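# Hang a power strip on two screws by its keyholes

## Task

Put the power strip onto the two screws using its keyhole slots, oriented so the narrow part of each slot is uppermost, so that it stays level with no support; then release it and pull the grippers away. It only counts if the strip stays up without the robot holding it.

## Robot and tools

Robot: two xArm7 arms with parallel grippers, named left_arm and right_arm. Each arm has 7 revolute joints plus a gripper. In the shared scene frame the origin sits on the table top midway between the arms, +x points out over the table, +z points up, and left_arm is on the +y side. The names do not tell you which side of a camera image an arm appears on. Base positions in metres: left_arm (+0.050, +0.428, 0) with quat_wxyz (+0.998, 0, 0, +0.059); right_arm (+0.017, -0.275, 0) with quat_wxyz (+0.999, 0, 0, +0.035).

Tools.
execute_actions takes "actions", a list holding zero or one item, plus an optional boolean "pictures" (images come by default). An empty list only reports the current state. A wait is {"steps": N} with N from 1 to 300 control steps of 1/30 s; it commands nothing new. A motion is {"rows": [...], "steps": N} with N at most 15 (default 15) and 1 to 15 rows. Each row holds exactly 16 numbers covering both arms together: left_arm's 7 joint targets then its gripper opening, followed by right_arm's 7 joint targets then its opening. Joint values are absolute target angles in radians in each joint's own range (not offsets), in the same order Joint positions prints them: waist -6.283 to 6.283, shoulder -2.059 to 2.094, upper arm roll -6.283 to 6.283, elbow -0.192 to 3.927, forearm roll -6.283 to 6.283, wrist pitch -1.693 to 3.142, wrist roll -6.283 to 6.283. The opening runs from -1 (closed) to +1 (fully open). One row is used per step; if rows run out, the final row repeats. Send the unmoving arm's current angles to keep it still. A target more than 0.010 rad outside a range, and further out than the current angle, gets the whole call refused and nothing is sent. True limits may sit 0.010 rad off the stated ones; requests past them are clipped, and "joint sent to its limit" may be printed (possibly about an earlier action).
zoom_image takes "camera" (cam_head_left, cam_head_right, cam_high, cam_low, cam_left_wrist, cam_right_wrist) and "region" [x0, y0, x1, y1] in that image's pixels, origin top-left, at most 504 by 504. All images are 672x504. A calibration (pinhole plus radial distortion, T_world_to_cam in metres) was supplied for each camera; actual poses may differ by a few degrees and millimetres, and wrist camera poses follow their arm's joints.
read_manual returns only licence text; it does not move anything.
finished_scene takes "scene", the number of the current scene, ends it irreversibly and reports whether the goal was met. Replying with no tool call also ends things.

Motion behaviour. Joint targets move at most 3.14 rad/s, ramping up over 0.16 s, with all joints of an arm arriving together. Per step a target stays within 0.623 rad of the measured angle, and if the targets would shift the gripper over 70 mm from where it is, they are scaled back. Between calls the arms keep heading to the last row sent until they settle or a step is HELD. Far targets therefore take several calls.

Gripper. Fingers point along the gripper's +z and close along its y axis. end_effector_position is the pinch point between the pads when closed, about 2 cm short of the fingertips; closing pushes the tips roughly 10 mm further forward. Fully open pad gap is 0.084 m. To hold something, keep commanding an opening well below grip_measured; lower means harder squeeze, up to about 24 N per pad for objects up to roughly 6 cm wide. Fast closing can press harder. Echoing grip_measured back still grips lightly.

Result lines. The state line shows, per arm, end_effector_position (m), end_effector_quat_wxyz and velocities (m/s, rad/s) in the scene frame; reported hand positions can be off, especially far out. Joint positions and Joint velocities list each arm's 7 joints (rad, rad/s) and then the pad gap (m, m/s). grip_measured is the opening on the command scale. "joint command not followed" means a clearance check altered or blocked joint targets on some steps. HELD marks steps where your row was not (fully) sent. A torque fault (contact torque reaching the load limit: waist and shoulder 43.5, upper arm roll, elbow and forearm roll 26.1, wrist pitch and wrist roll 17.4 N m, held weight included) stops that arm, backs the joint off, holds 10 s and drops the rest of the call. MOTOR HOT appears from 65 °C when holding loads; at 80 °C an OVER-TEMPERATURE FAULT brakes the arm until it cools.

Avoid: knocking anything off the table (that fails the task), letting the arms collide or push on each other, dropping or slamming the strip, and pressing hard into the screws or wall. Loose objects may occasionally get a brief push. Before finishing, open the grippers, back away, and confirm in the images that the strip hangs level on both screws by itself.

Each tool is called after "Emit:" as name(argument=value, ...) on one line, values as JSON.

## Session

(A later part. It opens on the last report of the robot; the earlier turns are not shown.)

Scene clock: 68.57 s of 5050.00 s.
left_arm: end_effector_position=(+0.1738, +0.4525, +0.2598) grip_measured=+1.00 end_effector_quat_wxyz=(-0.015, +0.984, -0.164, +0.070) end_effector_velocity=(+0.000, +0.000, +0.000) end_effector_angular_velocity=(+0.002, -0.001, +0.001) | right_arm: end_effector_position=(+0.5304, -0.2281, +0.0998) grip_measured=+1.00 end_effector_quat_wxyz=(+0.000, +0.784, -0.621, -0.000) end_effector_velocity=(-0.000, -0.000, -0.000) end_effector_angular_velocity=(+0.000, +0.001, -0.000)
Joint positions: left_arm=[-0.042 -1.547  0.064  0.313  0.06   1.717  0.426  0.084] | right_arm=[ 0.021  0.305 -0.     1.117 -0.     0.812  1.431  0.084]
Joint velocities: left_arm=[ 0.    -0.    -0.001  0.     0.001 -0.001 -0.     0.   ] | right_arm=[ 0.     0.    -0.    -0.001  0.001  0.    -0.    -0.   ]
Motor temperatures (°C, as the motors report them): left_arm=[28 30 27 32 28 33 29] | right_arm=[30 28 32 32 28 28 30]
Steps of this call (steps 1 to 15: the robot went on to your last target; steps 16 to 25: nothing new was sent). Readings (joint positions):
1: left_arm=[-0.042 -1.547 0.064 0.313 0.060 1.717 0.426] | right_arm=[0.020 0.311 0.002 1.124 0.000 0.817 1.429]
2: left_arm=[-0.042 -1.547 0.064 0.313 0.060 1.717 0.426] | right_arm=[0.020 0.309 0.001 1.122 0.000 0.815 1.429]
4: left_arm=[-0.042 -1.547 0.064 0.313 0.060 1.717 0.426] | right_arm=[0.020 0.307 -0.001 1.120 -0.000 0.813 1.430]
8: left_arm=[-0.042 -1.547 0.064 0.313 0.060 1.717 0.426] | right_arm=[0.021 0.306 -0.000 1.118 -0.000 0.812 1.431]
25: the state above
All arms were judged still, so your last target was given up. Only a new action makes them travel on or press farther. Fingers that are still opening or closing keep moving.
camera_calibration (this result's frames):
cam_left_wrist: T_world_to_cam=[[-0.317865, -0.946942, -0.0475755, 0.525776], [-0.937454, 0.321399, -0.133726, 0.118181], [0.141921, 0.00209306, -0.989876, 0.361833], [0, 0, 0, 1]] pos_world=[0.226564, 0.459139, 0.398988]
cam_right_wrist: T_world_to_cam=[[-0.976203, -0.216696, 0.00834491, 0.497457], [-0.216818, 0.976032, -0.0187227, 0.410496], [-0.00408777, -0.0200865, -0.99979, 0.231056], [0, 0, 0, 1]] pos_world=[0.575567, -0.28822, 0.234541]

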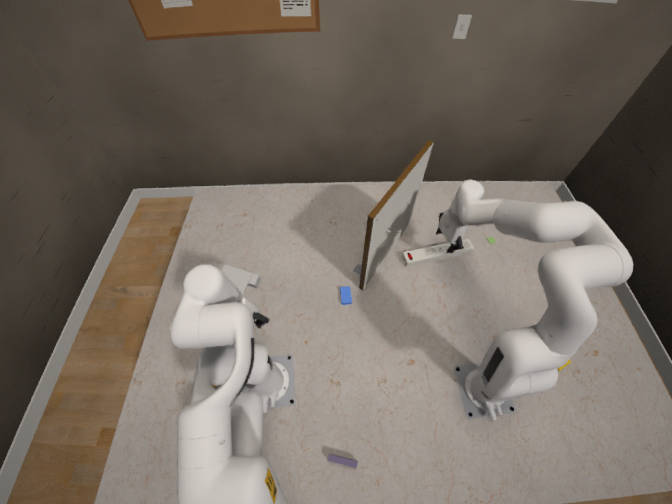

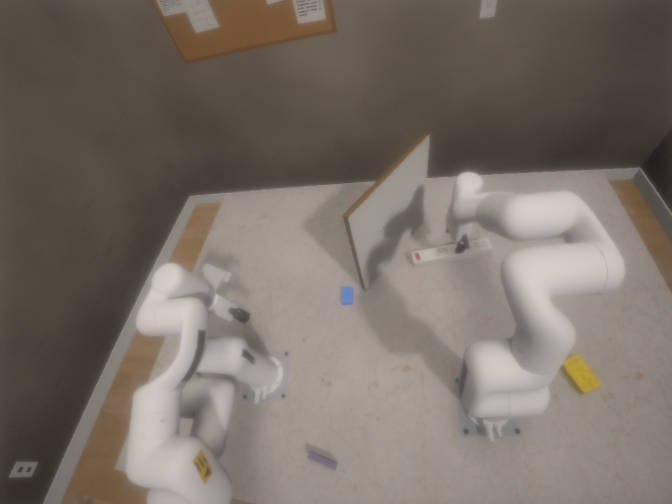

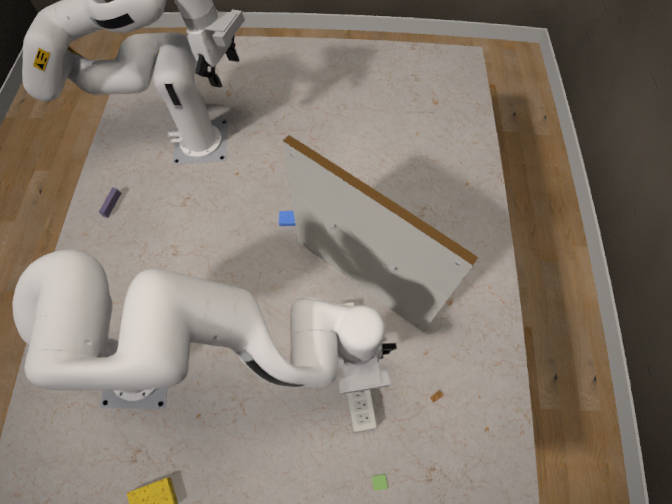

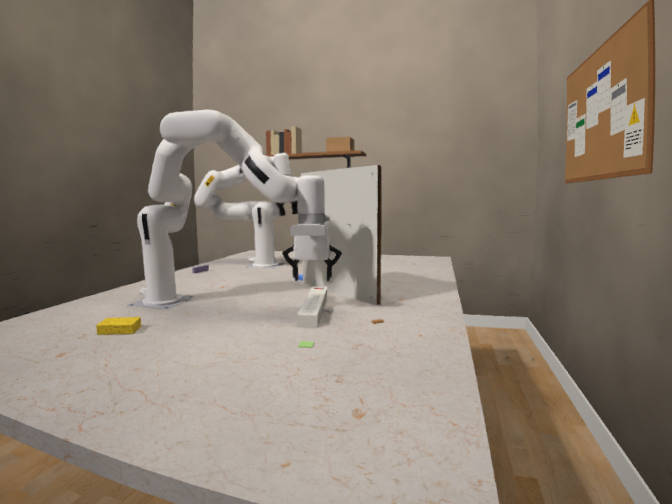

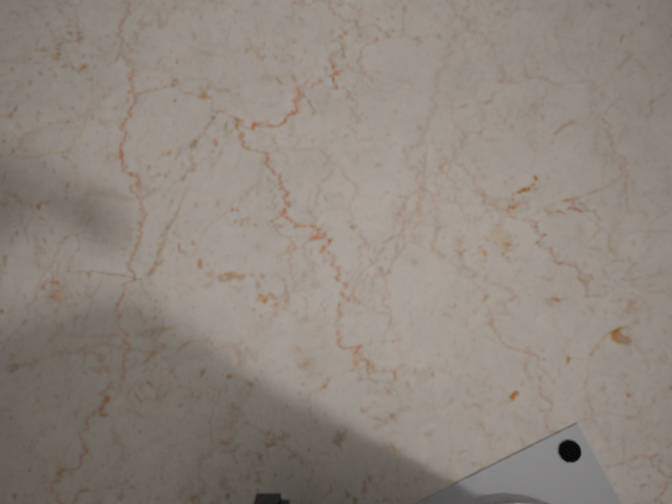

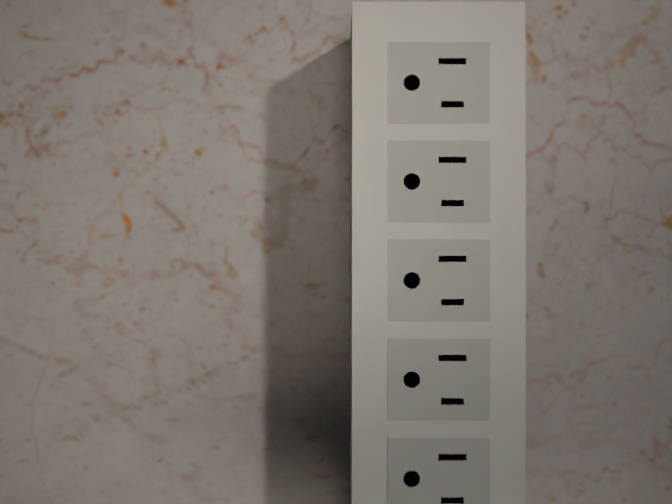

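Emit:
execute_actions(actions=[{"rows":[[-0.042,-1.547,0.064,0.313,0.06,1.717,0.426,1,0.021,0.4184,0,1.086,0,0.668,1.431,1]],"steps":15}], pictures=false)

Emit:
execute_actions(actions=[{"rows":[[-0.042,-1.547,0.064,0.313,0.06,1.717,0.426,1,0.021,0.4184,0,1.086,0,0.668,1.431,1],[-0.042,-1.547,0.064,0.313,0.06,1.717,0.426,1,0.021,0.4184,0,1.086,0,0.668,1.431,1],[-0.042,-1.547,0.064,0.313,0.06,1.717,0.426,1,0.021,0.4184,0,1.086,0,0.668,1.431,1],[-0.042,-1.547,0.064,0.313,0.06,1.717,0.426,1,0.021,0.4184,0,1.086,0,0.668,1.431,1],[-0.042,-1.547,0.064,0.313,0.06,1.717,0.426,1,0.021,0.4184,0,1.086,0,0.668,1.431,0.6],[-0.042,-1.547,0.064,0.313,0.06,1.717,0.426,1,0.021,0.4184,0,1.086,0,0.668,1.431,0.3],[-0.042,-1.547,0.064,0.313,0.06,1.717,0.426,1,0.021,0.4184,0,1.086,0,0.668,1.431,0.1],[-0.042,-1.547,0.064,0.313,0.06,1.717,0.426,1,0.021,0.4184,0,1.086,0,0.668,1.431,-0.2],[-0.042,-1.547,0.064,0.313,0.06,1.717,0.426,1,0.021,0.4184,0,1.086,0,0.668,1.431,-0.6],[-0.042,-1.547,0.064,0.313,0.06,1.717,0.426,1,0.021,0.4184,0,1.086,0,0.668,1.431,-1]],"steps":15}], pictures=false)

Emit:
execute_actions(actions=[{"steps":15}], pictures=false)

Emit:
execute_actions(actions=[{"rows":[[-0.042,-1.547,0.064,0.313,0.06,1.717,0.426,1,-0.3,0.0,0,1.1,0,1.0,1.431,-1]],"steps":15}], pictures=false)

Emit:
execute_actions(actions=[{"steps":30}])

Scene clock: 86.67 s of 5050.00 s.
left_arm: end_effector_position=(+0.1738, +0.4525, +0.2598) grip_measured=+1.00 end_effector_quat_wxyz=(-0.015, +0.984, -0.164, +0.070) end_effector_velocity=(+0.001, -0.000, +0.000) end_effector_angular_velocity=(-0.000, -0.002, -0.000) | right_arm: end_effector_position=(+0.5313, -0.2281, +0.0427) grip_measured=+1.00 end_effector_quat_wxyz=(-0.001, +0.784, -0.621, +0.001) end_effector_velocity=(-0.005, -0.000, -0.011) end_effector_angular_velocity=(-0.001, +0.011, -0.000)
Joint positions: left_arm=[-0.042 -1.547  0.064  0.313  0.06   1.717  0.426  0.084] | right_arm=[ 0.021  0.416 -0.     1.088  0.     0.669  1.431  0.084]
Joint velocities: left_arm=[-0.     0.     0.     0.    -0.    -0.002  0.     0.   ] | right_arm=[-0.     0.015  0.001 -0.011 -0.    -0.016  0.001 -0.   ]
Motor temperatures (°C, as the motors report them): left_arm=[28 30 27 32 28 33 29] | right_arm=[30 28 32 32 28 28 30]
Steps of this call (steps 1 to 90: nothing new was sent; then 14.60 s passed at rest; steps 91 to 105: all 15 steps of this action). Readings (joint positions):
91: left_arm=[-0.042 -1.547 0.064 0.313 0.060 1.717 0.426] | right_arm=[0.021 0.305 -0.000 1.117 -0.000 0.812 1.431]
92: left_arm=[-0.042 -1.547 0.064 0.313 0.060 1.717 0.426] | right_arm=[0.021 0.307 -0.000 1.117 -0.000 0.807 1.431]
94: left_arm=[-0.042 -1.547 0.064 0.313 0.060 1.717 0.426] | right_arm=[0.021 0.333 -0.000 1.113 0.000 0.766 1.431]
98: left_arm=[-0.042 -1.547 0.064 0.313 0.060 1.717 0.426] | right_arm=[0.021 0.407 0.000 1.084 -0.000 0.692 1.431]
105: the state above

Scene clock: 87.17 s of 5050.00 s.
left_arm: end_effector_position=(+0.1738, +0.4525, +0.2598) grip_measured=+1.00 end_effector_quat_wxyz=(-0.015, +0.984, -0.164, +0.070) end_effector_velocity=(-0.000, +0.000, -0.001) end_effector_angular_velocity=(-0.000, +0.001, +0.001) | right_arm: end_effector_position=(+0.5309, -0.2280, +0.0416) grip_measured=+0.15 end_effector_quat_wxyz=(-0.001, +0.784, -0.621, +0.001) end_effector_velocity=(-0.000, -0.000, -0.000) end_effector_angular_velocity=(-0.001, +0.001, +0.001)
Joint positions: left_arm=[-0.042 -1.547  0.064  0.313  0.06   1.717  0.426  0.084] | right_arm=[ 0.021  0.418  0.     1.087 -0.     0.668  1.431  0.05 ]
Joint velocities: left_arm=[ 0.001  0.     0.    -0.001  0.    -0.    -0.    -0.   ] | right_arm=[ 0.001  0.    -0.001  0.    -0.001  0.001  0.001  0.   ]
Motor temperatures (°C, as the motors report them): left_arm=[28 30 27 32 28 33 29] | right_arm=[30 28 32 32 28 28 30]
Steps of this call (steps 1 to 15: all 15 steps of this action). Readings (joint positions):
1: left_arm=[-0.042 -1.547 0.064 0.313 0.060 1.717 0.426] | right_arm=[0.021 0.416 -0.000 1.087 0.000 0.669 1.431]
2: left_arm=[-0.042 -1.547 0.064 0.313 0.060 1.717 0.426] | right_arm=[0.021 0.417 -0.000 1.087 0.000 0.669 1.431]
4: left_arm=[-0.042 -1.547 0.064 0.313 0.060 1.717 0.426] | right_arm=[0.021 0.417 -0.000 1.086 0.000 0.668 1.431]
8: left_arm=[-0.042 -1.547 0.064 0.313 0.060 1.717 0.426] | right_arm=[0.021 0.418 -0.000 1.086 -0.000 0.668 1.431]
15: the state above

Scene clock: 87.67 s of 5050.00 s.
left_arm: end_effector_position=(+0.1738, +0.4525, +0.2598) grip_measured=+1.00 end_effector_quat_wxyz=(-0.015, +0.984, -0.164, +0.070) end_effector_velocity=(-0.000, +0.000, -0.000) end_effector_angular_velocity=(+0.000, +0.001, +0.000) | right_arm: end_effector_position=(+0.5307, -0.2280, +0.0414) grip_measured=+0.15 end_effector_quat_wxyz=(-0.000, +0.784, -0.621, +0.000) end_effector_velocity=(-0.001, -0.000, -0.000) end_effector_angular_velocity=(-0.001, +0.001, +0.000)
Joint positions: left_arm=[-0.042 -1.547  0.064  0.313  0.06   1.717  0.426  0.084] | right_arm=[0.021 0.418 0.    1.087 0.    0.668 1.431 0.05 ]
Joint velocities: left_arm=[ 0.     0.    -0.    -0.001  0.     0.    -0.     0.   ] | right_arm=[-0.     0.    -0.    -0.001 -0.001  0.001  0.     0.   ]
Motor temperatures (°C, as the motors report them): left_arm=[28 30 27 32 28 33 29] | right_arm=[30 28 32 32 28 28 30]
Steps of this call (steps 1 to 15: the robot went on to your last target). Readings (joint positions):
1: left_arm=[-0.042 -1.547 0.064 0.313 0.060 1.717 0.426] | right_arm=[0.021 0.418 0.000 1.087 -0.000 0.668 1.431]
2: left_arm=[-0.042 -1.547 0.064 0.313 0.060 1.717 0.426] | right_arm=[0.021 0.418 0.000 1.087 -0.000 0.668 1.431]
4: left_arm=[-0.042 -1.547 0.064 0.313 0.060 1.717 0.426] | right_arm=[0.021 0.418 0.000 1.087 -0.000 0.668 1.431]
8: left_arm=[-0.042 -1.547 0.064 0.313 0.060 1.717 0.426] | right_arm=[0.021 0.418 0.000 1.087 -0.000 0.668 1.431]
15: the state above
All arms were judged still, so your last target was given up. Only a new action makes them travel on or press farther. Fingers that are still opening or closing keep moving.

Scene clock: 88.17 s of 5050.00 s.
left_arm: end_effector_position=(+0.1738, +0.4525, +0.2598) grip_measured=+1.00 end_effector_quat_wxyz=(-0.015, +0.984, -0.164, +0.070) end_effector_velocity=(-0.000, -0.000, -0.000) end_effector_angular_velocity=(-0.001, +0.001, -0.000) | right_arm: end_effector_position=(+0.5181, -0.3473, +0.1793) grip_measured=+0.15 end_effector_quat_wxyz=(-0.021, +0.705, -0.708, +0.028) end_effector_velocity=(-0.102, -0.265, +0.330) end_effector_angular_velocity=(-0.028, -0.193, -0.547)
Joint positions: left_arm=[-0.042 -1.547  0.064  0.313  0.06   1.717  0.426  0.084] | right_arm=[-0.212  0.116 -0.001  1.095 -0.     0.909  1.431  0.05 ]
Joint velocities: left_arm=[-0.001  0.001  0.001 -0.    -0.     0.    -0.     0.   ] | right_arm=[-0.551 -0.728  0.003  0.034 -0.001  0.567  0.     0.   ]
Motor temperatures (°C, as the motors report them): left_arm=[28 30 27 32 28 33 29] | right_arm=[30 28 32 32 28 28 30]
Steps of this call (steps 1 to 15: all 15 steps of this action). Readings (joint positions):
1: left_arm=[-0.042 -1.547 0.064 0.313 0.060 1.717 0.426] | right_arm=[0.021 0.418 0.000 1.087 0.000 0.668 1.431]
2: left_arm=[-0.042 -1.547 0.064 0.313 0.060 1.717 0.426] | right_arm=[0.018 0.415 0.001 1.086 0.000 0.671 1.431]
4: left_arm=[-0.042 -1.547 0.064 0.313 0.060 1.717 0.426] | right_arm=[-0.007 0.386 0.007 1.079 0.000 0.704 1.431]
8: left_arm=[-0.042 -1.547 0.064 0.313 0.060 1.717 0.426] | right_arm=[-0.084 0.285 -0.002 1.088 -0.000 0.777 1.431]
15: the state above

Scene clock: 89.17 s of 5050.00 s.
left_arm: end_effector_position=(+0.1738, +0.4525, +0.2598) grip_measured=+1.00 end_effector_quat_wxyz=(-0.015, +0.984, -0.164, +0.070) end_effector_velocity=(+0.000, +0.000, -0.000) end_effector_angular_velocity=(-0.000, -0.000, +0.001) | right_arm: end_effector_position=(+0.4971, -0.3875, +0.2310) grip_measured=+0.15 end_effector_quat_wxyz=(+0.028, -0.673, +0.738, -0.041) end_effector_velocity=(-0.000, -0.001, +0.000) end_effector_angular_velocity=(-0.001, -0.000, -0.001)
Joint positions: left_arm=[-0.042 -1.547  0.064  0.313  0.06   1.717  0.426  0.084] | right_arm=[-0.3    0.     0.     1.1    0.     1.     1.431  0.05 ]
Joint velocities: left_arm=[ 0.001  0.     0.    -0.001 -0.    -0.001 -0.     0.   ] | right_arm=[-0.001 -0.001 -0.001 -0.    -0.001 -0.     0.    -0.   ]
Motor temperatures (°C, as the motors report them): left_arm=[28 30 27 32 28 33 29] | right_arm=[30 28 32 32 28 29 30]
Steps of this call (steps 1 to 30: the robot went on to your last target). Readings (joint positions):
1: left_arm=[-0.042 -1.547 0.064 0.313 0.060 1.717 0.426] | right_arm=[-0.231 0.092 -0.001 1.096 -0.000 0.928 1.431]
2: left_arm=[-0.042 -1.547 0.064 0.313 0.060 1.717 0.426] | right_arm=[-0.249 0.068 -0.001 1.097 -0.000 0.947 1.431]
4: left_arm=[-0.042 -1.547 0.064 0.313 0.060 1.717 0.426] | right_arm=[-0.278 0.029 -0.003 1.100 -0.000 0.975 1.431]
8: left_arm=[-0.042 -1.547 0.064 0.313 0.060 1.717 0.426] | right_arm=[-0.295 0.006 -0.000 1.100 -0.000 0.994 1.431]
30: the state above
All arms were judged still, so your last target was given up. Only a new action makes them travel on or press farther. Fingers that are still opening or closing keep moving.
camera_calibration (this result's frames):
cam_left_wrist: T_world_to_cam=[[-0.317865, -0.946942, -0.0475755, 0.525776], [-0.937454, 0.321399, -0.133726, 0.118181], [0.141921, 0.00209303, -0.989876, 0.361833], [0, 0, 0, 1]] pos_world=[0.226564, 0.459139, 0.398988]
cam_right_wrist: T_world_to_cam=[[-0.990717, 0.101344, -0.0906022, 0.582617], [0.104553, 0.994024, -0.0313979, 0.411408], [0.0868788, -0.0405792, -0.995392, 0.304731], [0, 0, 0, 1]] pos_world=[0.50772, -0.455628, 0.369031]

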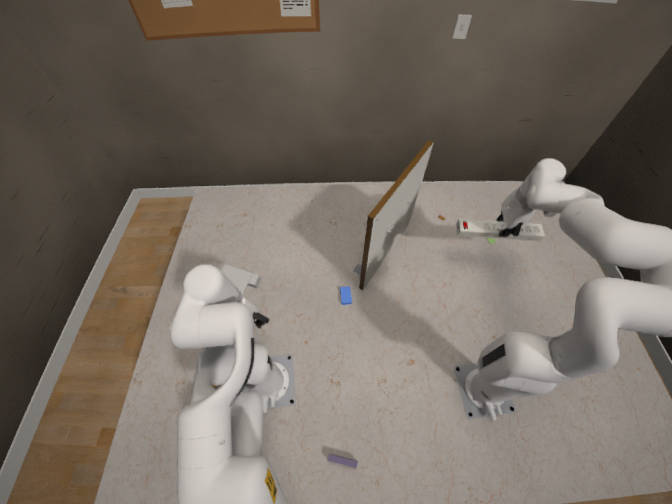

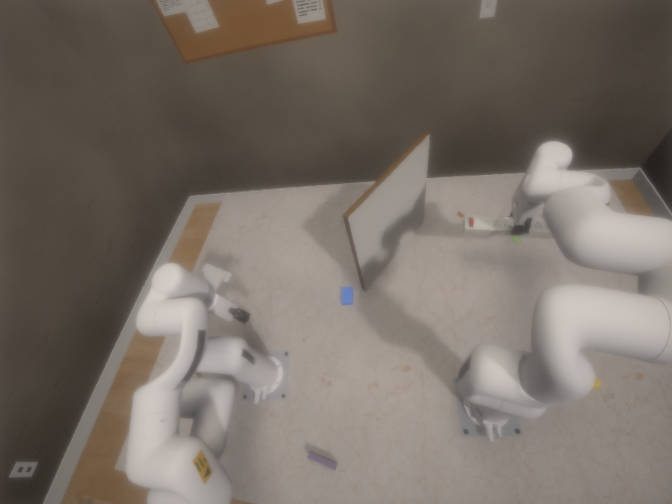

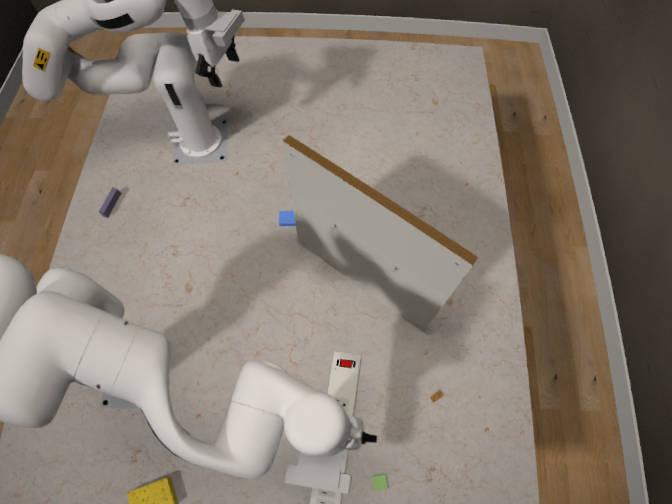

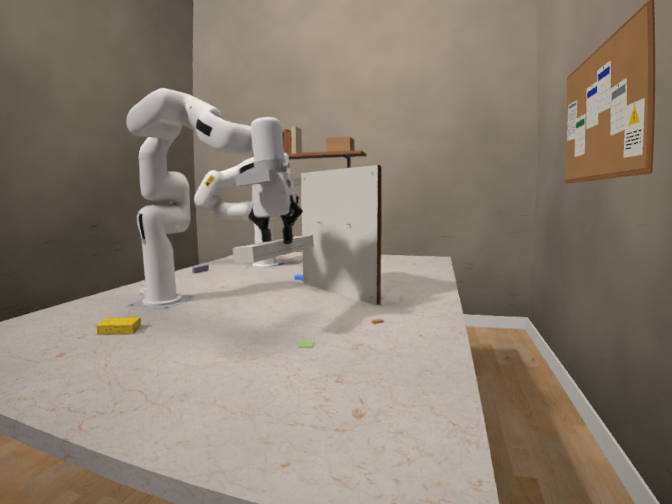

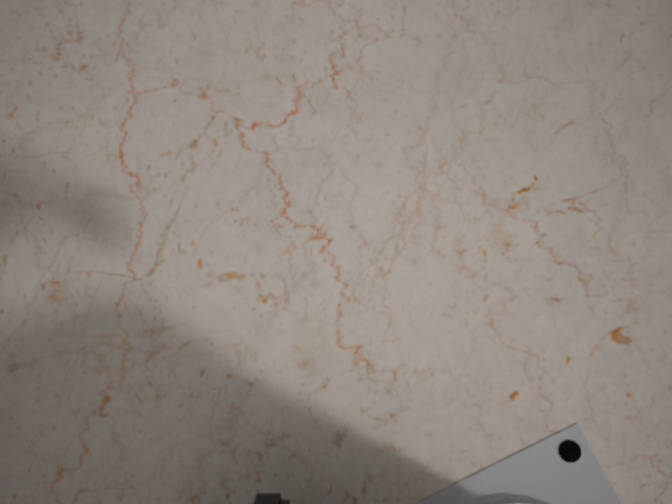

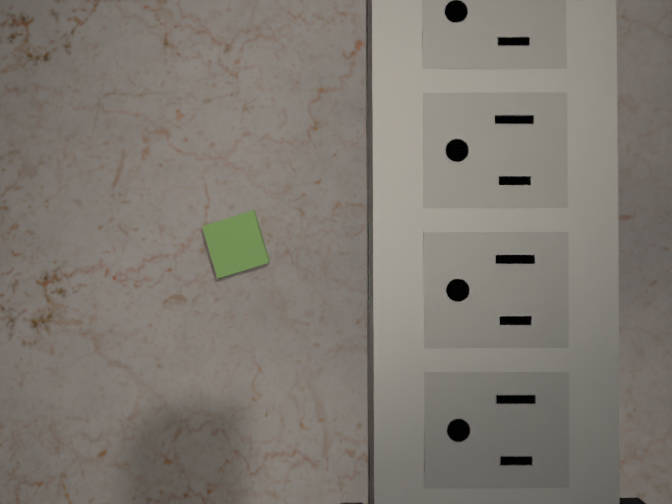

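Emit:
execute_actions(actions=[{"rows":[[-0.042,-1.547,0.064,0.313,0.06,1.717,0.426,1,-0.5,0.2,0,1.6,0,-0.3,2.5,-1]],"steps":15}], pictures=false)

Emit:
execute_actions(actions=[{"steps":60}], pictures=false)

Emit:
execute_actions(actions=[{"rows":[[-0.042,-1.547,0.064,0.313,0.06,1.717,0.426,1,-0.4,0.7,0,2.25,0,-1.59,3.1,-1]],"steps":15}], pictures=false)

Emit:
execute_actions(actions=[{"steps":70}])

Scene clock: 98.73 s of 5050.00 s.
left_arm: end_effector_position=(+0.1738, +0.4525, +0.2598) grip_measured=+1.00 end_effector_quat_wxyz=(-0.015, +0.984, -0.164, +0.070) end_effector_velocity=(-0.000, -0.000, -0.001) end_effector_angular_velocity=(-0.001, +0.003, -0.000) | right_arm: end_effector_position=(+0.6196, -0.4793, +0.3553) grip_measured=+0.15 end_effector_quat_wxyz=(+0.204, -0.461, +0.834, -0.224) end_effector_velocity=(+0.221, -0.203, +0.352) end_effector_angular_velocity=(+0.136, -1.417, -1.019)
Joint positions: left_arm=[-0.042 -1.547  0.064  0.313  0.06   1.717  0.426  0.084] | right_arm=[-0.396  0.096 -0.     1.339 -0.     0.628  1.804  0.05 ]
Joint velocities: left_arm=[-0.     0.     0.001 -0.002 -0.     0.002 -0.    -0.   ] | right_arm=[-0.19   0.19  -0.     0.472 -0.001 -1.015  1.015  0.   ]
Motor temperatures (°C, as the motors report them): left_arm=[28 30 27 32 28 33 29] | right_arm=[30 28 32 32 28 29 30]
Steps of this call (steps 1 to 90: nothing new was sent; then 6.07 s passed at rest; steps 91 to 105: all 15 steps of this action). Readings (joint positions):
91: left_arm=[-0.042 -1.547 0.064 0.313 0.060 1.717 0.426] | right_arm=[-0.300 0.000 0.000 1.100 -0.000 1.000 1.431]
92: left_arm=[-0.042 -1.547 0.064 0.313 0.060 1.717 0.426] | right_arm=[-0.301 0.001 0.000 1.102 0.000 0.996 1.436]
94: left_arm=[-0.042 -1.547 0.064 0.313 0.060 1.717 0.426] | right_arm=[-0.312 0.015 0.003 1.129 0.000 0.959 1.474]
98: left_arm=[-0.042 -1.547 0.064 0.313 0.060 1.717 0.426] | right_arm=[-0.346 0.047 -0.000 1.217 -0.000 0.846 1.585]
105: the state above

Scene clock: 100.73 s of 5050.00 s.
left_arm: end_effector_position=(+0.1738, +0.4525, +0.2598) grip_measured=+1.00 end_effector_quat_wxyz=(-0.015, +0.984, -0.164, +0.070) end_effector_velocity=(-0.000, +0.000, +0.000) end_effector_angular_velocity=(-0.000, -0.000, +0.001) | right_arm: end_effector_position=(+0.6525, -0.5669, +0.6697) grip_measured=+0.15 end_effector_quat_wxyz=(+0.646, -0.069, +0.656, -0.384) end_effector_velocity=(-0.000, +0.001, +0.001) end_effector_angular_velocity=(-0.001, -0.002, +0.001)
Joint positions: left_arm=[-0.042 -1.547  0.064  0.313  0.06   1.717  0.426  0.084] | right_arm=[-0.5   0.2   0.    1.6  -0.   -0.3   2.5   0.05]
Joint velocities: left_arm=[ 0.     0.     0.     0.001  0.     0.    -0.     0.   ] | right_arm=[-0.    -0.     0.001  0.001 -0.    -0.001  0.     0.   ]
Motor temperatures (°C, as the motors report them): left_arm=[28 30 27 32 28 33 29] | right_arm=[30 28 32 32 28 29 30]
Steps of this call (steps 1 to 45: the robot went on to your last target; steps 46 to 60: nothing new was sent). Readings (joint positions):
1: left_arm=[-0.042 -1.547 0.064 0.313 0.060 1.717 0.426] | right_arm=[-0.402 0.102 -0.000 1.355 -0.000 0.593 1.838]
2: left_arm=[-0.042 -1.547 0.064 0.313 0.060 1.717 0.426] | right_arm=[-0.408 0.108 -0.000 1.370 -0.000 0.558 1.874]
4: left_arm=[-0.042 -1.547 0.064 0.313 0.060 1.717 0.426] | right_arm=[-0.420 0.120 -0.000 1.398 -0.000 0.485 1.947]
8: left_arm=[-0.042 -1.547 0.064 0.313 0.060 1.717 0.426] | right_arm=[-0.440 0.140 -0.000 1.448 0.000 0.328 2.085]
60: the state above
All arms were judged still, so your last target was given up. Only a new action makes them travel on or press farther. Fingers that are still opening or closing keep moving.

Scene clock: 101.23 s of 5050.00 s.
left_arm: end_effector_position=(+0.1738, +0.4525, +0.2598) grip_measured=+1.00 end_effector_quat_wxyz=(-0.015, +0.984, -0.164, +0.070) end_effector_velocity=(-0.000, -0.000, -0.000) end_effector_angular_velocity=(-0.001, +0.001, -0.001) | right_arm: end_effector_position=(+0.6010, -0.4868, +0.7917) grip_measured=+0.15 end_effector_quat_wxyz=(+0.933, +0.026, +0.268, -0.240) end_effector_velocity=(-0.417, +0.190, +0.117) end_effector_angular_velocity=(-0.478, -1.997, +0.440)
Joint positions: left_arm=[-0.042 -1.547  0.064  0.313  0.06   1.717  0.426  0.084] | right_arm=[-0.418  0.608  0.001  2.127 -0.    -1.078  2.987  0.05 ]
Joint velocities: left_arm=[-0.001  0.     0.001 -0.     0.     0.     0.    -0.   ] | right_arm=[ 0.065  0.343 -0.011  0.503  0.004 -1.88   0.451 -0.   ]
Motor temperatures (°C, as the motors report them): left_arm=[28 30 27 32 28 33 29] | right_arm=[30 28 32 33 28 29 30]
Steps of this call (steps 1 to 15: all 15 steps of this action). Readings (joint positions):
1: left_arm=[-0.042 -1.547 0.064 0.313 0.060 1.717 0.426] | right_arm=[-0.500 0.200 -0.000 1.600 -0.000 -0.300 2.500]
2: left_arm=[-0.042 -1.547 0.064 0.313 0.060 1.717 0.426] | right_arm=[-0.499 0.203 -0.000 1.604 0.000 -0.304 2.504]
4: left_arm=[-0.042 -1.547 0.064 0.313 0.060 1.717 0.426] | right_arm=[-0.494 0.234 -0.002 1.645 0.000 -0.346 2.545]
8: left_arm=[-0.042 -1.547 0.064 0.313 0.060 1.717 0.426] | right_arm=[-0.458 0.412 -0.000 1.873 0.000 -0.586 2.754]
15: the state above

Scene clock: 103.57 s of 5050.00 s.
left_arm: end_effector_position=(+0.1738, +0.4525, +0.2598) grip_measured=+1.00 end_effector_quat_wxyz=(-0.015, +0.984, -0.164, +0.070) end_effector_velocity=(-0.000, +0.000, -0.000) end_effector_angular_velocity=(-0.000, +0.001, +0.001) | right_arm: end_effector_position=(+0.4869, -0.4361, +0.7792) grip_measured=+0.15 end_effector_quat_wxyz=(+0.983, +0.000, +0.001, -0.185) end_effector_velocity=(+0.001, -0.000, -0.001) end_effector_angular_velocity=(+0.000, +0.001, -0.000)
Joint positions: left_arm=[-0.042 -1.547  0.064  0.313  0.06   1.717  0.426  0.084] | right_arm=[-0.4   0.7  -0.    2.25 -0.   -1.59  3.1   0.05]
Joint velocities: left_arm=[ 0.001  0.001  0.    -0.001  0.    -0.     0.001  0.   ] | right_arm=[ 0.     0.    -0.001 -0.001  0.    -0.    -0.    -0.   ]
Motor temperatures (°C, as the motors report them): left_arm=[28 30 27 32 28 33 29] | right_arm=[30 28 32 32 28 29 30]
Steps of this call (steps 1 to 30: the robot went on to your last target; steps 31 to 70: nothing new was sent). Readings (joint positions):
1: left_arm=[-0.042 -1.547 0.064 0.313 0.060 1.717 0.426] | right_arm=[-0.416 0.618 0.001 2.143 -0.000 -1.140 3.001]
2: left_arm=[-0.042 -1.547 0.064 0.313 0.060 1.717 0.426] | right_arm=[-0.414 0.629 0.000 2.158 -0.000 -1.202 3.014]
4: left_arm=[-0.042 -1.547 0.064 0.313 0.060 1.717 0.426] | right_arm=[-0.410 0.649 0.000 2.187 0.000 -1.324 3.041]
8: left_arm=[-0.042 -1.547 0.064 0.313 0.060 1.717 0.426] | right_arm=[-0.403 0.686 0.000 2.233 -0.000 -1.520 3.084]
70: the state above
All arms were judged still, so your last target was given up. Only a new action makes them travel on or press farther. Fingers that are still opening or closing keep moving.
camera_calibration (this result's frames):
cam_left_wrist: T_world_to_cam=[[-0.317865, -0.946942, -0.0475754, 0.525776], [-0.937454, 0.321399, -0.133726, 0.118181], [0.141921, 0.00209295, -0.989876, 0.361833], [0, 0, 0, 1]] pos_world=[0.226564, 0.459139, 0.398988]
cam_right_wrist: T_world_to_cam=[[0.35308, 0.935556, -0.00838369, 0.272586], [-0.935335, 0.353179, 0.0203182, 0.664621], [0.0219698, 0.000667602, 0.999758, -0.655778], [0, 0, 0, 1]] pos_world=[0.539806, -0.489311, 0.644401]

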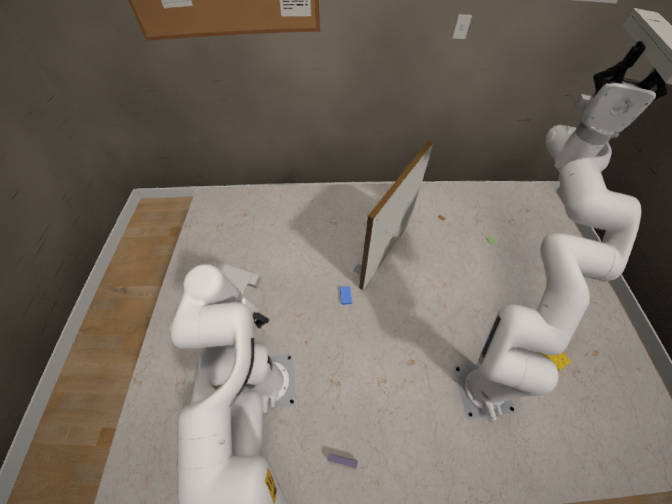

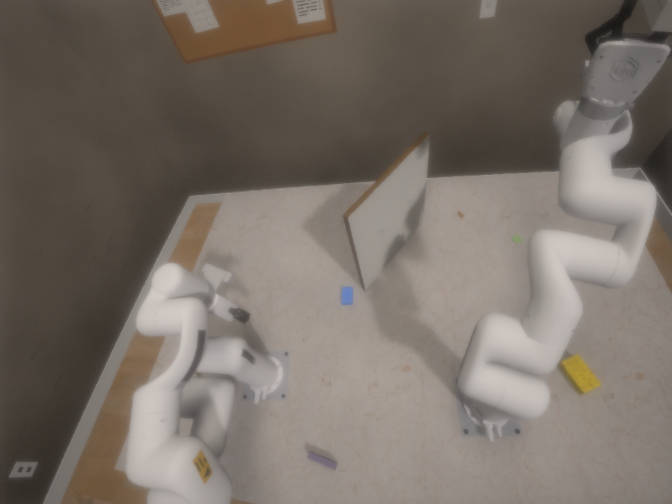

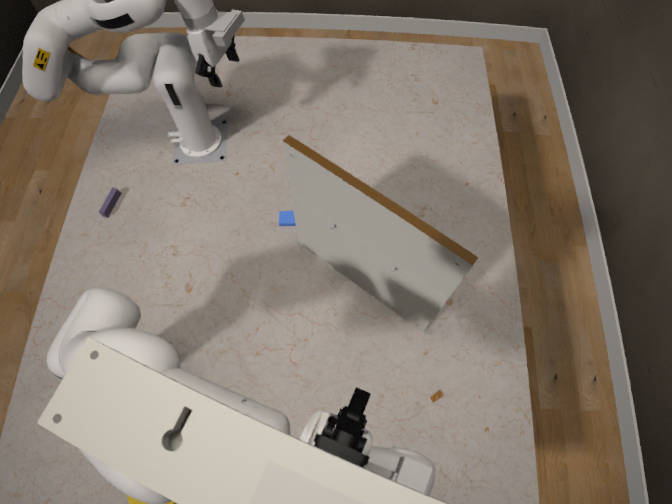

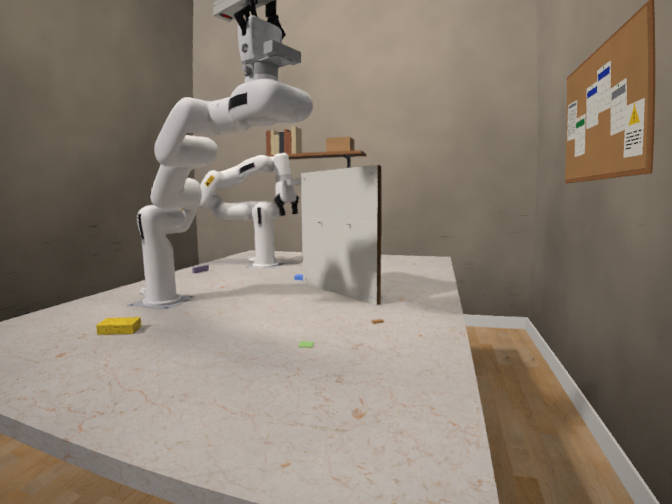

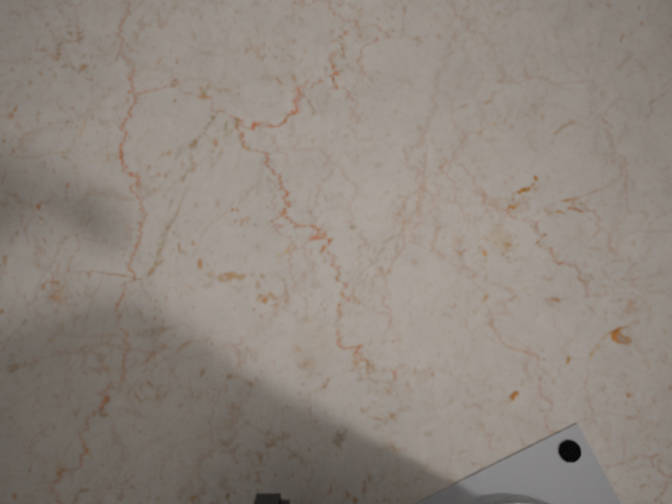

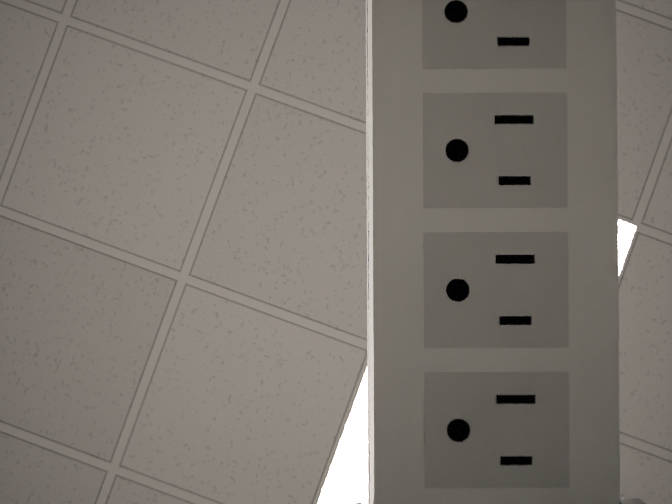

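Emit:
execute_actions(actions=[{"rows":[[-0.042,-1.547,0.064,0.313,0.06,1.717,0.426,1,-0.9,0.439,0,0.777,-1.086,-1.406,5.016,-1]],"steps":15}], pictures=false)

Emit:
execute_actions(actions=[{"steps":100}], pictures=false)

Emit:
execute_actions(actions=[{"rows":[[-0.042,-1.547,0.064,0.313,0.06,1.717,0.426,1,-0.158,0.439,0,0.777,-1.086,-1.406,5.016,-1]],"steps":15}], pictures=false)

Emit:
execute_actions(actions=[{"steps":45}])

Scene clock: 130.63 s of 5050.00 s.
left_arm: end_effector_position=(+0.1738, +0.4525, +0.2598) grip_measured=+1.00 end_effector_quat_wxyz=(-0.015, +0.984, -0.164, +0.070) end_effector_velocity=(-0.000, -0.000, -0.000) end_effector_angular_velocity=(+0.001, +0.000, +0.001) | right_arm: end_effector_position=(+0.5557, -0.5182, +0.6621) grip_measured=+0.15 end_effector_quat_wxyz=(+0.939, -0.095, +0.329, -0.041) end_effector_velocity=(+0.134, -0.055, -0.442) end_effector_angular_velocity=(+0.470, +1.594, +0.810)
Joint positions: left_arm=[-0.042 -1.547  0.064  0.313  0.06   1.717  0.426  0.084] | right_arm=[-0.711  0.539 -0.002  1.728 -0.522 -1.475  3.621  0.05 ]
Joint velocities: left_arm=[ 0.001 -0.001 -0.001 -0.001 -0.    -0.    -0.     0.   ] | right_arm=[-0.365 -0.189  0.009 -1.088 -1.083  0.138  1.083  0.   ]
Motor temperatures (°C, as the motors report them): left_arm=[28 30 27 32 28 33 29] | right_arm=[30 29 32 32 28 29 30]
Steps of this call (steps 1 to 90: nothing new was sent; then 23.57 s passed at rest; steps 91 to 105: all 15 steps of this action). Readings (joint positions):
91: left_arm=[-0.042 -1.547 0.064 0.313 0.060 1.717 0.426] | right_arm=[-0.400 0.700 0.000 2.250 -0.000 -1.590 3.100]
92: left_arm=[-0.042 -1.547 0.064 0.313 0.060 1.717 0.426] | right_arm=[-0.402 0.698 0.001 2.246 -0.004 -1.589 3.105]
94: left_arm=[-0.042 -1.547 0.064 0.313 0.060 1.717 0.426] | right_arm=[-0.431 0.681 0.004 2.205 -0.047 -1.577 3.147]
98: left_arm=[-0.042 -1.547 0.064 0.313 0.060 1.717 0.426] | right_arm=[-0.576 0.608 -0.003 2.018 -0.233 -1.525 3.334]
105: the state above

Scene clock: 133.97 s of 5050.00 s.
left_arm: end_effector_position=(+0.1738, +0.4525, +0.2598) grip_measured=+1.00 end_effector_quat_wxyz=(-0.015, +0.984, -0.164, +0.070) end_effector_velocity=(-0.000, +0.000, +0.000) end_effector_angular_velocity=(+0.001, -0.001, +0.001) | right_arm: end_effector_position=(+0.4984, -0.4604, +0.2846) grip_measured=+0.15 end_effector_quat_wxyz=(+0.437, +0.441, +0.553, +0.555) end_effector_velocity=(-0.000, +0.000, -0.000) end_effector_angular_velocity=(+0.001, +0.000, +0.001)
Joint positions: left_arm=[-0.042 -1.547  0.064  0.313  0.06   1.717  0.426  0.084] | right_arm=[-0.9    0.439  0.     0.777 -1.086 -1.406  5.016  0.05 ]
Joint velocities: left_arm=[ 0.001 -0.001 -0.001  0.    -0.     0.    -0.001  0.   ] | right_arm=[ 0.    -0.     0.    -0.001 -0.    -0.     0.001 -0.   ]
Motor temperatures (°C, as the motors report them): left_arm=[28 30 27 32 28 33 29] | right_arm=[30 29 32 32 28 29 30]
Steps of this call (steps 1 to 60: the robot went on to your last target; steps 61 to 100: nothing new was sent). Readings (joint positions):
1: left_arm=[-0.042 -1.547 0.064 0.313 0.060 1.717 0.426] | right_arm=[-0.723 0.533 -0.002 1.692 -0.557 -1.471 3.657]
2: left_arm=[-0.042 -1.547 0.064 0.313 0.060 1.717 0.426] | right_arm=[-0.733 0.527 -0.002 1.657 -0.590 -1.467 3.692]
4: left_arm=[-0.042 -1.547 0.064 0.313 0.060 1.717 0.426] | right_arm=[-0.753 0.517 -0.001 1.587 -0.649 -1.459 3.763]
8: left_arm=[-0.042 -1.547 0.064 0.313 0.060 1.717 0.426] | right_arm=[-0.785 0.500 -0.001 1.447 -0.745 -1.447 3.902]
100: the state above
All arms were judged still, so your last target was given up. Only a new action makes them travel on or press farther. Fingers that are still opening or closing keep moving.

Scene clock: 134.47 s of 5050.00 s.
left_arm: end_effector_position=(+0.1738, +0.4525, +0.2598) grip_measured=+1.00 end_effector_quat_wxyz=(-0.015, +0.984, -0.164, +0.070) end_effector_velocity=(+0.000, -0.000, +0.001) end_effector_angular_velocity=(-0.000, -0.001, -0.000) | right_arm: end_effector_position=(+0.5330, -0.2738, +0.2846) grip_measured=+0.15 end_effector_quat_wxyz=(+0.328, +0.332, +0.625, +0.626) end_effector_velocity=(-0.001, +0.454, -0.001) end_effector_angular_velocity=(-0.001, +0.001, +0.879)
Joint positions: left_arm=[-0.042 -1.547  0.064  0.313  0.06   1.717  0.426  0.084] | right_arm=[-0.531  0.439  0.001  0.777 -1.086 -1.406  5.016  0.05 ]
Joint velocities: left_arm=[-0.    -0.     0.     0.001 -0.     0.    -0.    -0.   ] | right_arm=[ 0.882  0.    -0.003 -0.001 -0.    -0.    -0.     0.   ]
Motor temperatures (°C, as the motors report them): left_arm=[28 30 27 32 28 33 29] | right_arm=[30 29 32 32 28 29 30]
Steps of this call (steps 1 to 15: all 15 steps of this action). Readings (joint positions):
1: left_arm=[-0.042 -1.547 0.064 0.313 0.060 1.717 0.426] | right_arm=[-0.900 0.439 -0.000 0.777 -1.086 -1.406 5.016]
2: left_arm=[-0.042 -1.547 0.064 0.313 0.060 1.717 0.426] | right_arm=[-0.897 0.439 -0.001 0.777 -1.086 -1.406 5.016]
4: left_arm=[-0.042 -1.547 0.064 0.313 0.060 1.717 0.426] | right_arm=[-0.861 0.439 -0.007 0.778 -1.085 -1.406 5.016]
8: left_arm=[-0.042 -1.547 0.064 0.313 0.060 1.717 0.426] | right_arm=[-0.737 0.439 0.001 0.777 -1.086 -1.406 5.016]
15: the state above

Scene clock: 135.97 s of 5050.00 s.
left_arm: end_effector_position=(+0.1738, +0.4525, +0.2598) grip_measured=+1.00 end_effector_quat_wxyz=(-0.015, +0.984, -0.164, +0.070) end_effector_velocity=(-0.000, +0.000, -0.001) end_effector_angular_velocity=(-0.001, +0.001, +0.001) | right_arm: end_effector_position=(+0.4973, -0.0860, +0.2846) grip_measured=+0.15 end_effector_quat_wxyz=(+0.206, +0.211, +0.676, +0.675) end_effector_velocity=(-0.000, -0.000, +0.000) end_effector_angular_velocity=(-0.000, -0.000, +0.000)
Joint positions: left_arm=[-0.042 -1.547  0.064  0.313  0.06   1.717  0.426  0.084] | right_arm=[-0.158  0.439 -0.     0.777 -1.086 -1.406  5.016  0.05 ]
Joint velocities: left_arm=[ 0.001 -0.     0.    -0.002 -0.    -0.    -0.001  0.   ] | right_arm=[-0.001 -0.     0.     0.    -0.001  0.     0.     0.   ]
Motor temperatures (°C, as the motors report them): left_arm=[28 30 27 32 28 33 29] | right_arm=[30 29 32 32 28 29 30]
Steps of this call (steps 1 to 45: the robot went on to your last target). Readings (joint positions):
1: left_arm=[-0.042 -1.547 0.064 0.313 0.060 1.717 0.426] | right_arm=[-0.502 0.439 0.001 0.777 -1.086 -1.406 5.016]
2: left_arm=[-0.042 -1.547 0.064 0.313 0.060 1.717 0.426] | right_arm=[-0.472 0.439 0.001 0.777 -1.086 -1.406 5.016]
4: left_arm=[-0.042 -1.547 0.064 0.313 0.060 1.717 0.426] | right_arm=[-0.413 0.439 0.001 0.777 -1.086 -1.406 5.016]
8: left_arm=[-0.042 -1.547 0.064 0.313 0.060 1.717 0.426] | right_arm=[-0.295 0.439 0.000 0.777 -1.086 -1.406 5.016]
45: the state above
All arms were judged still, so your last target was given up. Only a new action makes them travel on or press farther. Fingers that are still opening or closing keep moving.
camera_calibration (this result's frames):
cam_left_wrist: T_world_to_cam=[[-0.317865, -0.946942, -0.0475756, 0.525776], [-0.937454, 0.321399, -0.133726, 0.118181], [0.141921, 0.0020932, -0.989876, 0.361833], [0, 0, 0, 1]] pos_world=[0.226564, 0.459139, 0.398988]
cam_right_wrist: T_world_to_cam=[[0.0109527, -0.0147592, 0.999831, -0.261257], [0.836295, -0.548009, -0.0172508, -0.3871], [0.548171, 0.836342, 0.00634083, -0.0688326], [0, 0, 0, 1]] pos_world=[0.364323, -0.158422, 0.254972]

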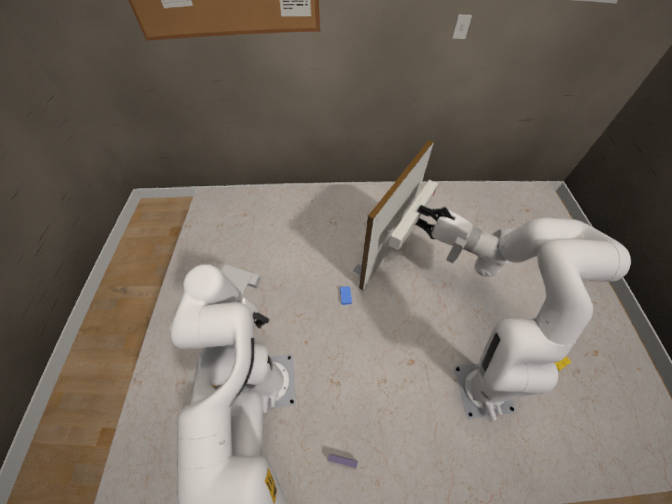

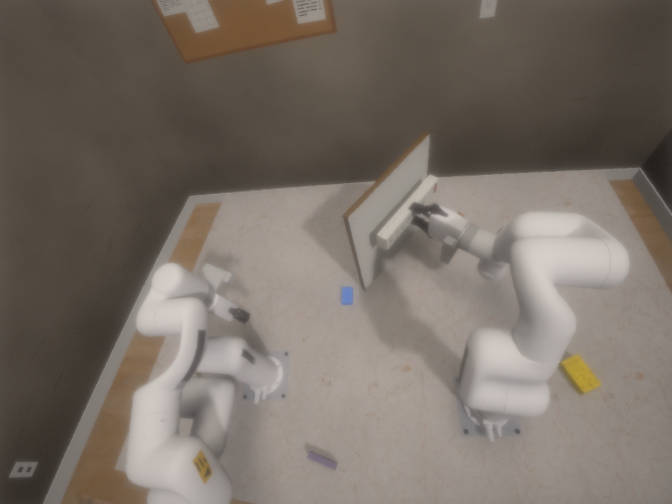

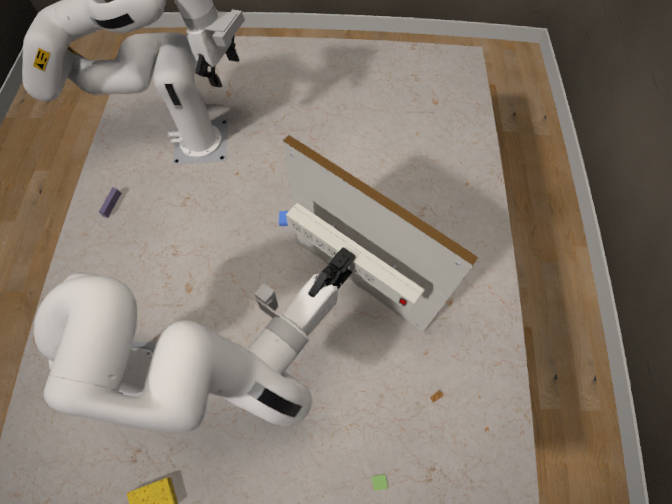

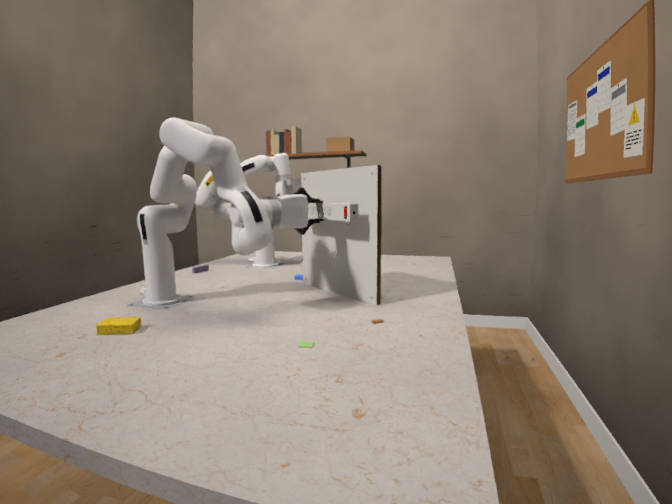

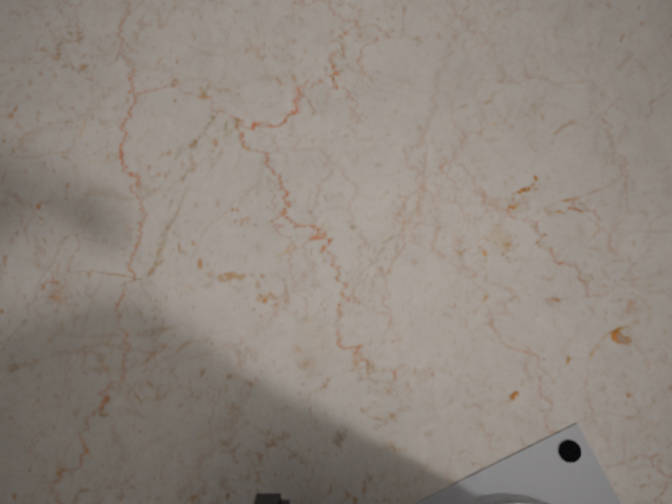

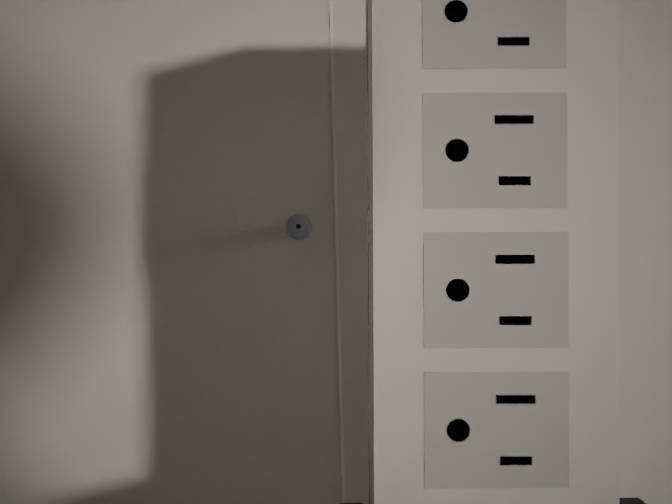

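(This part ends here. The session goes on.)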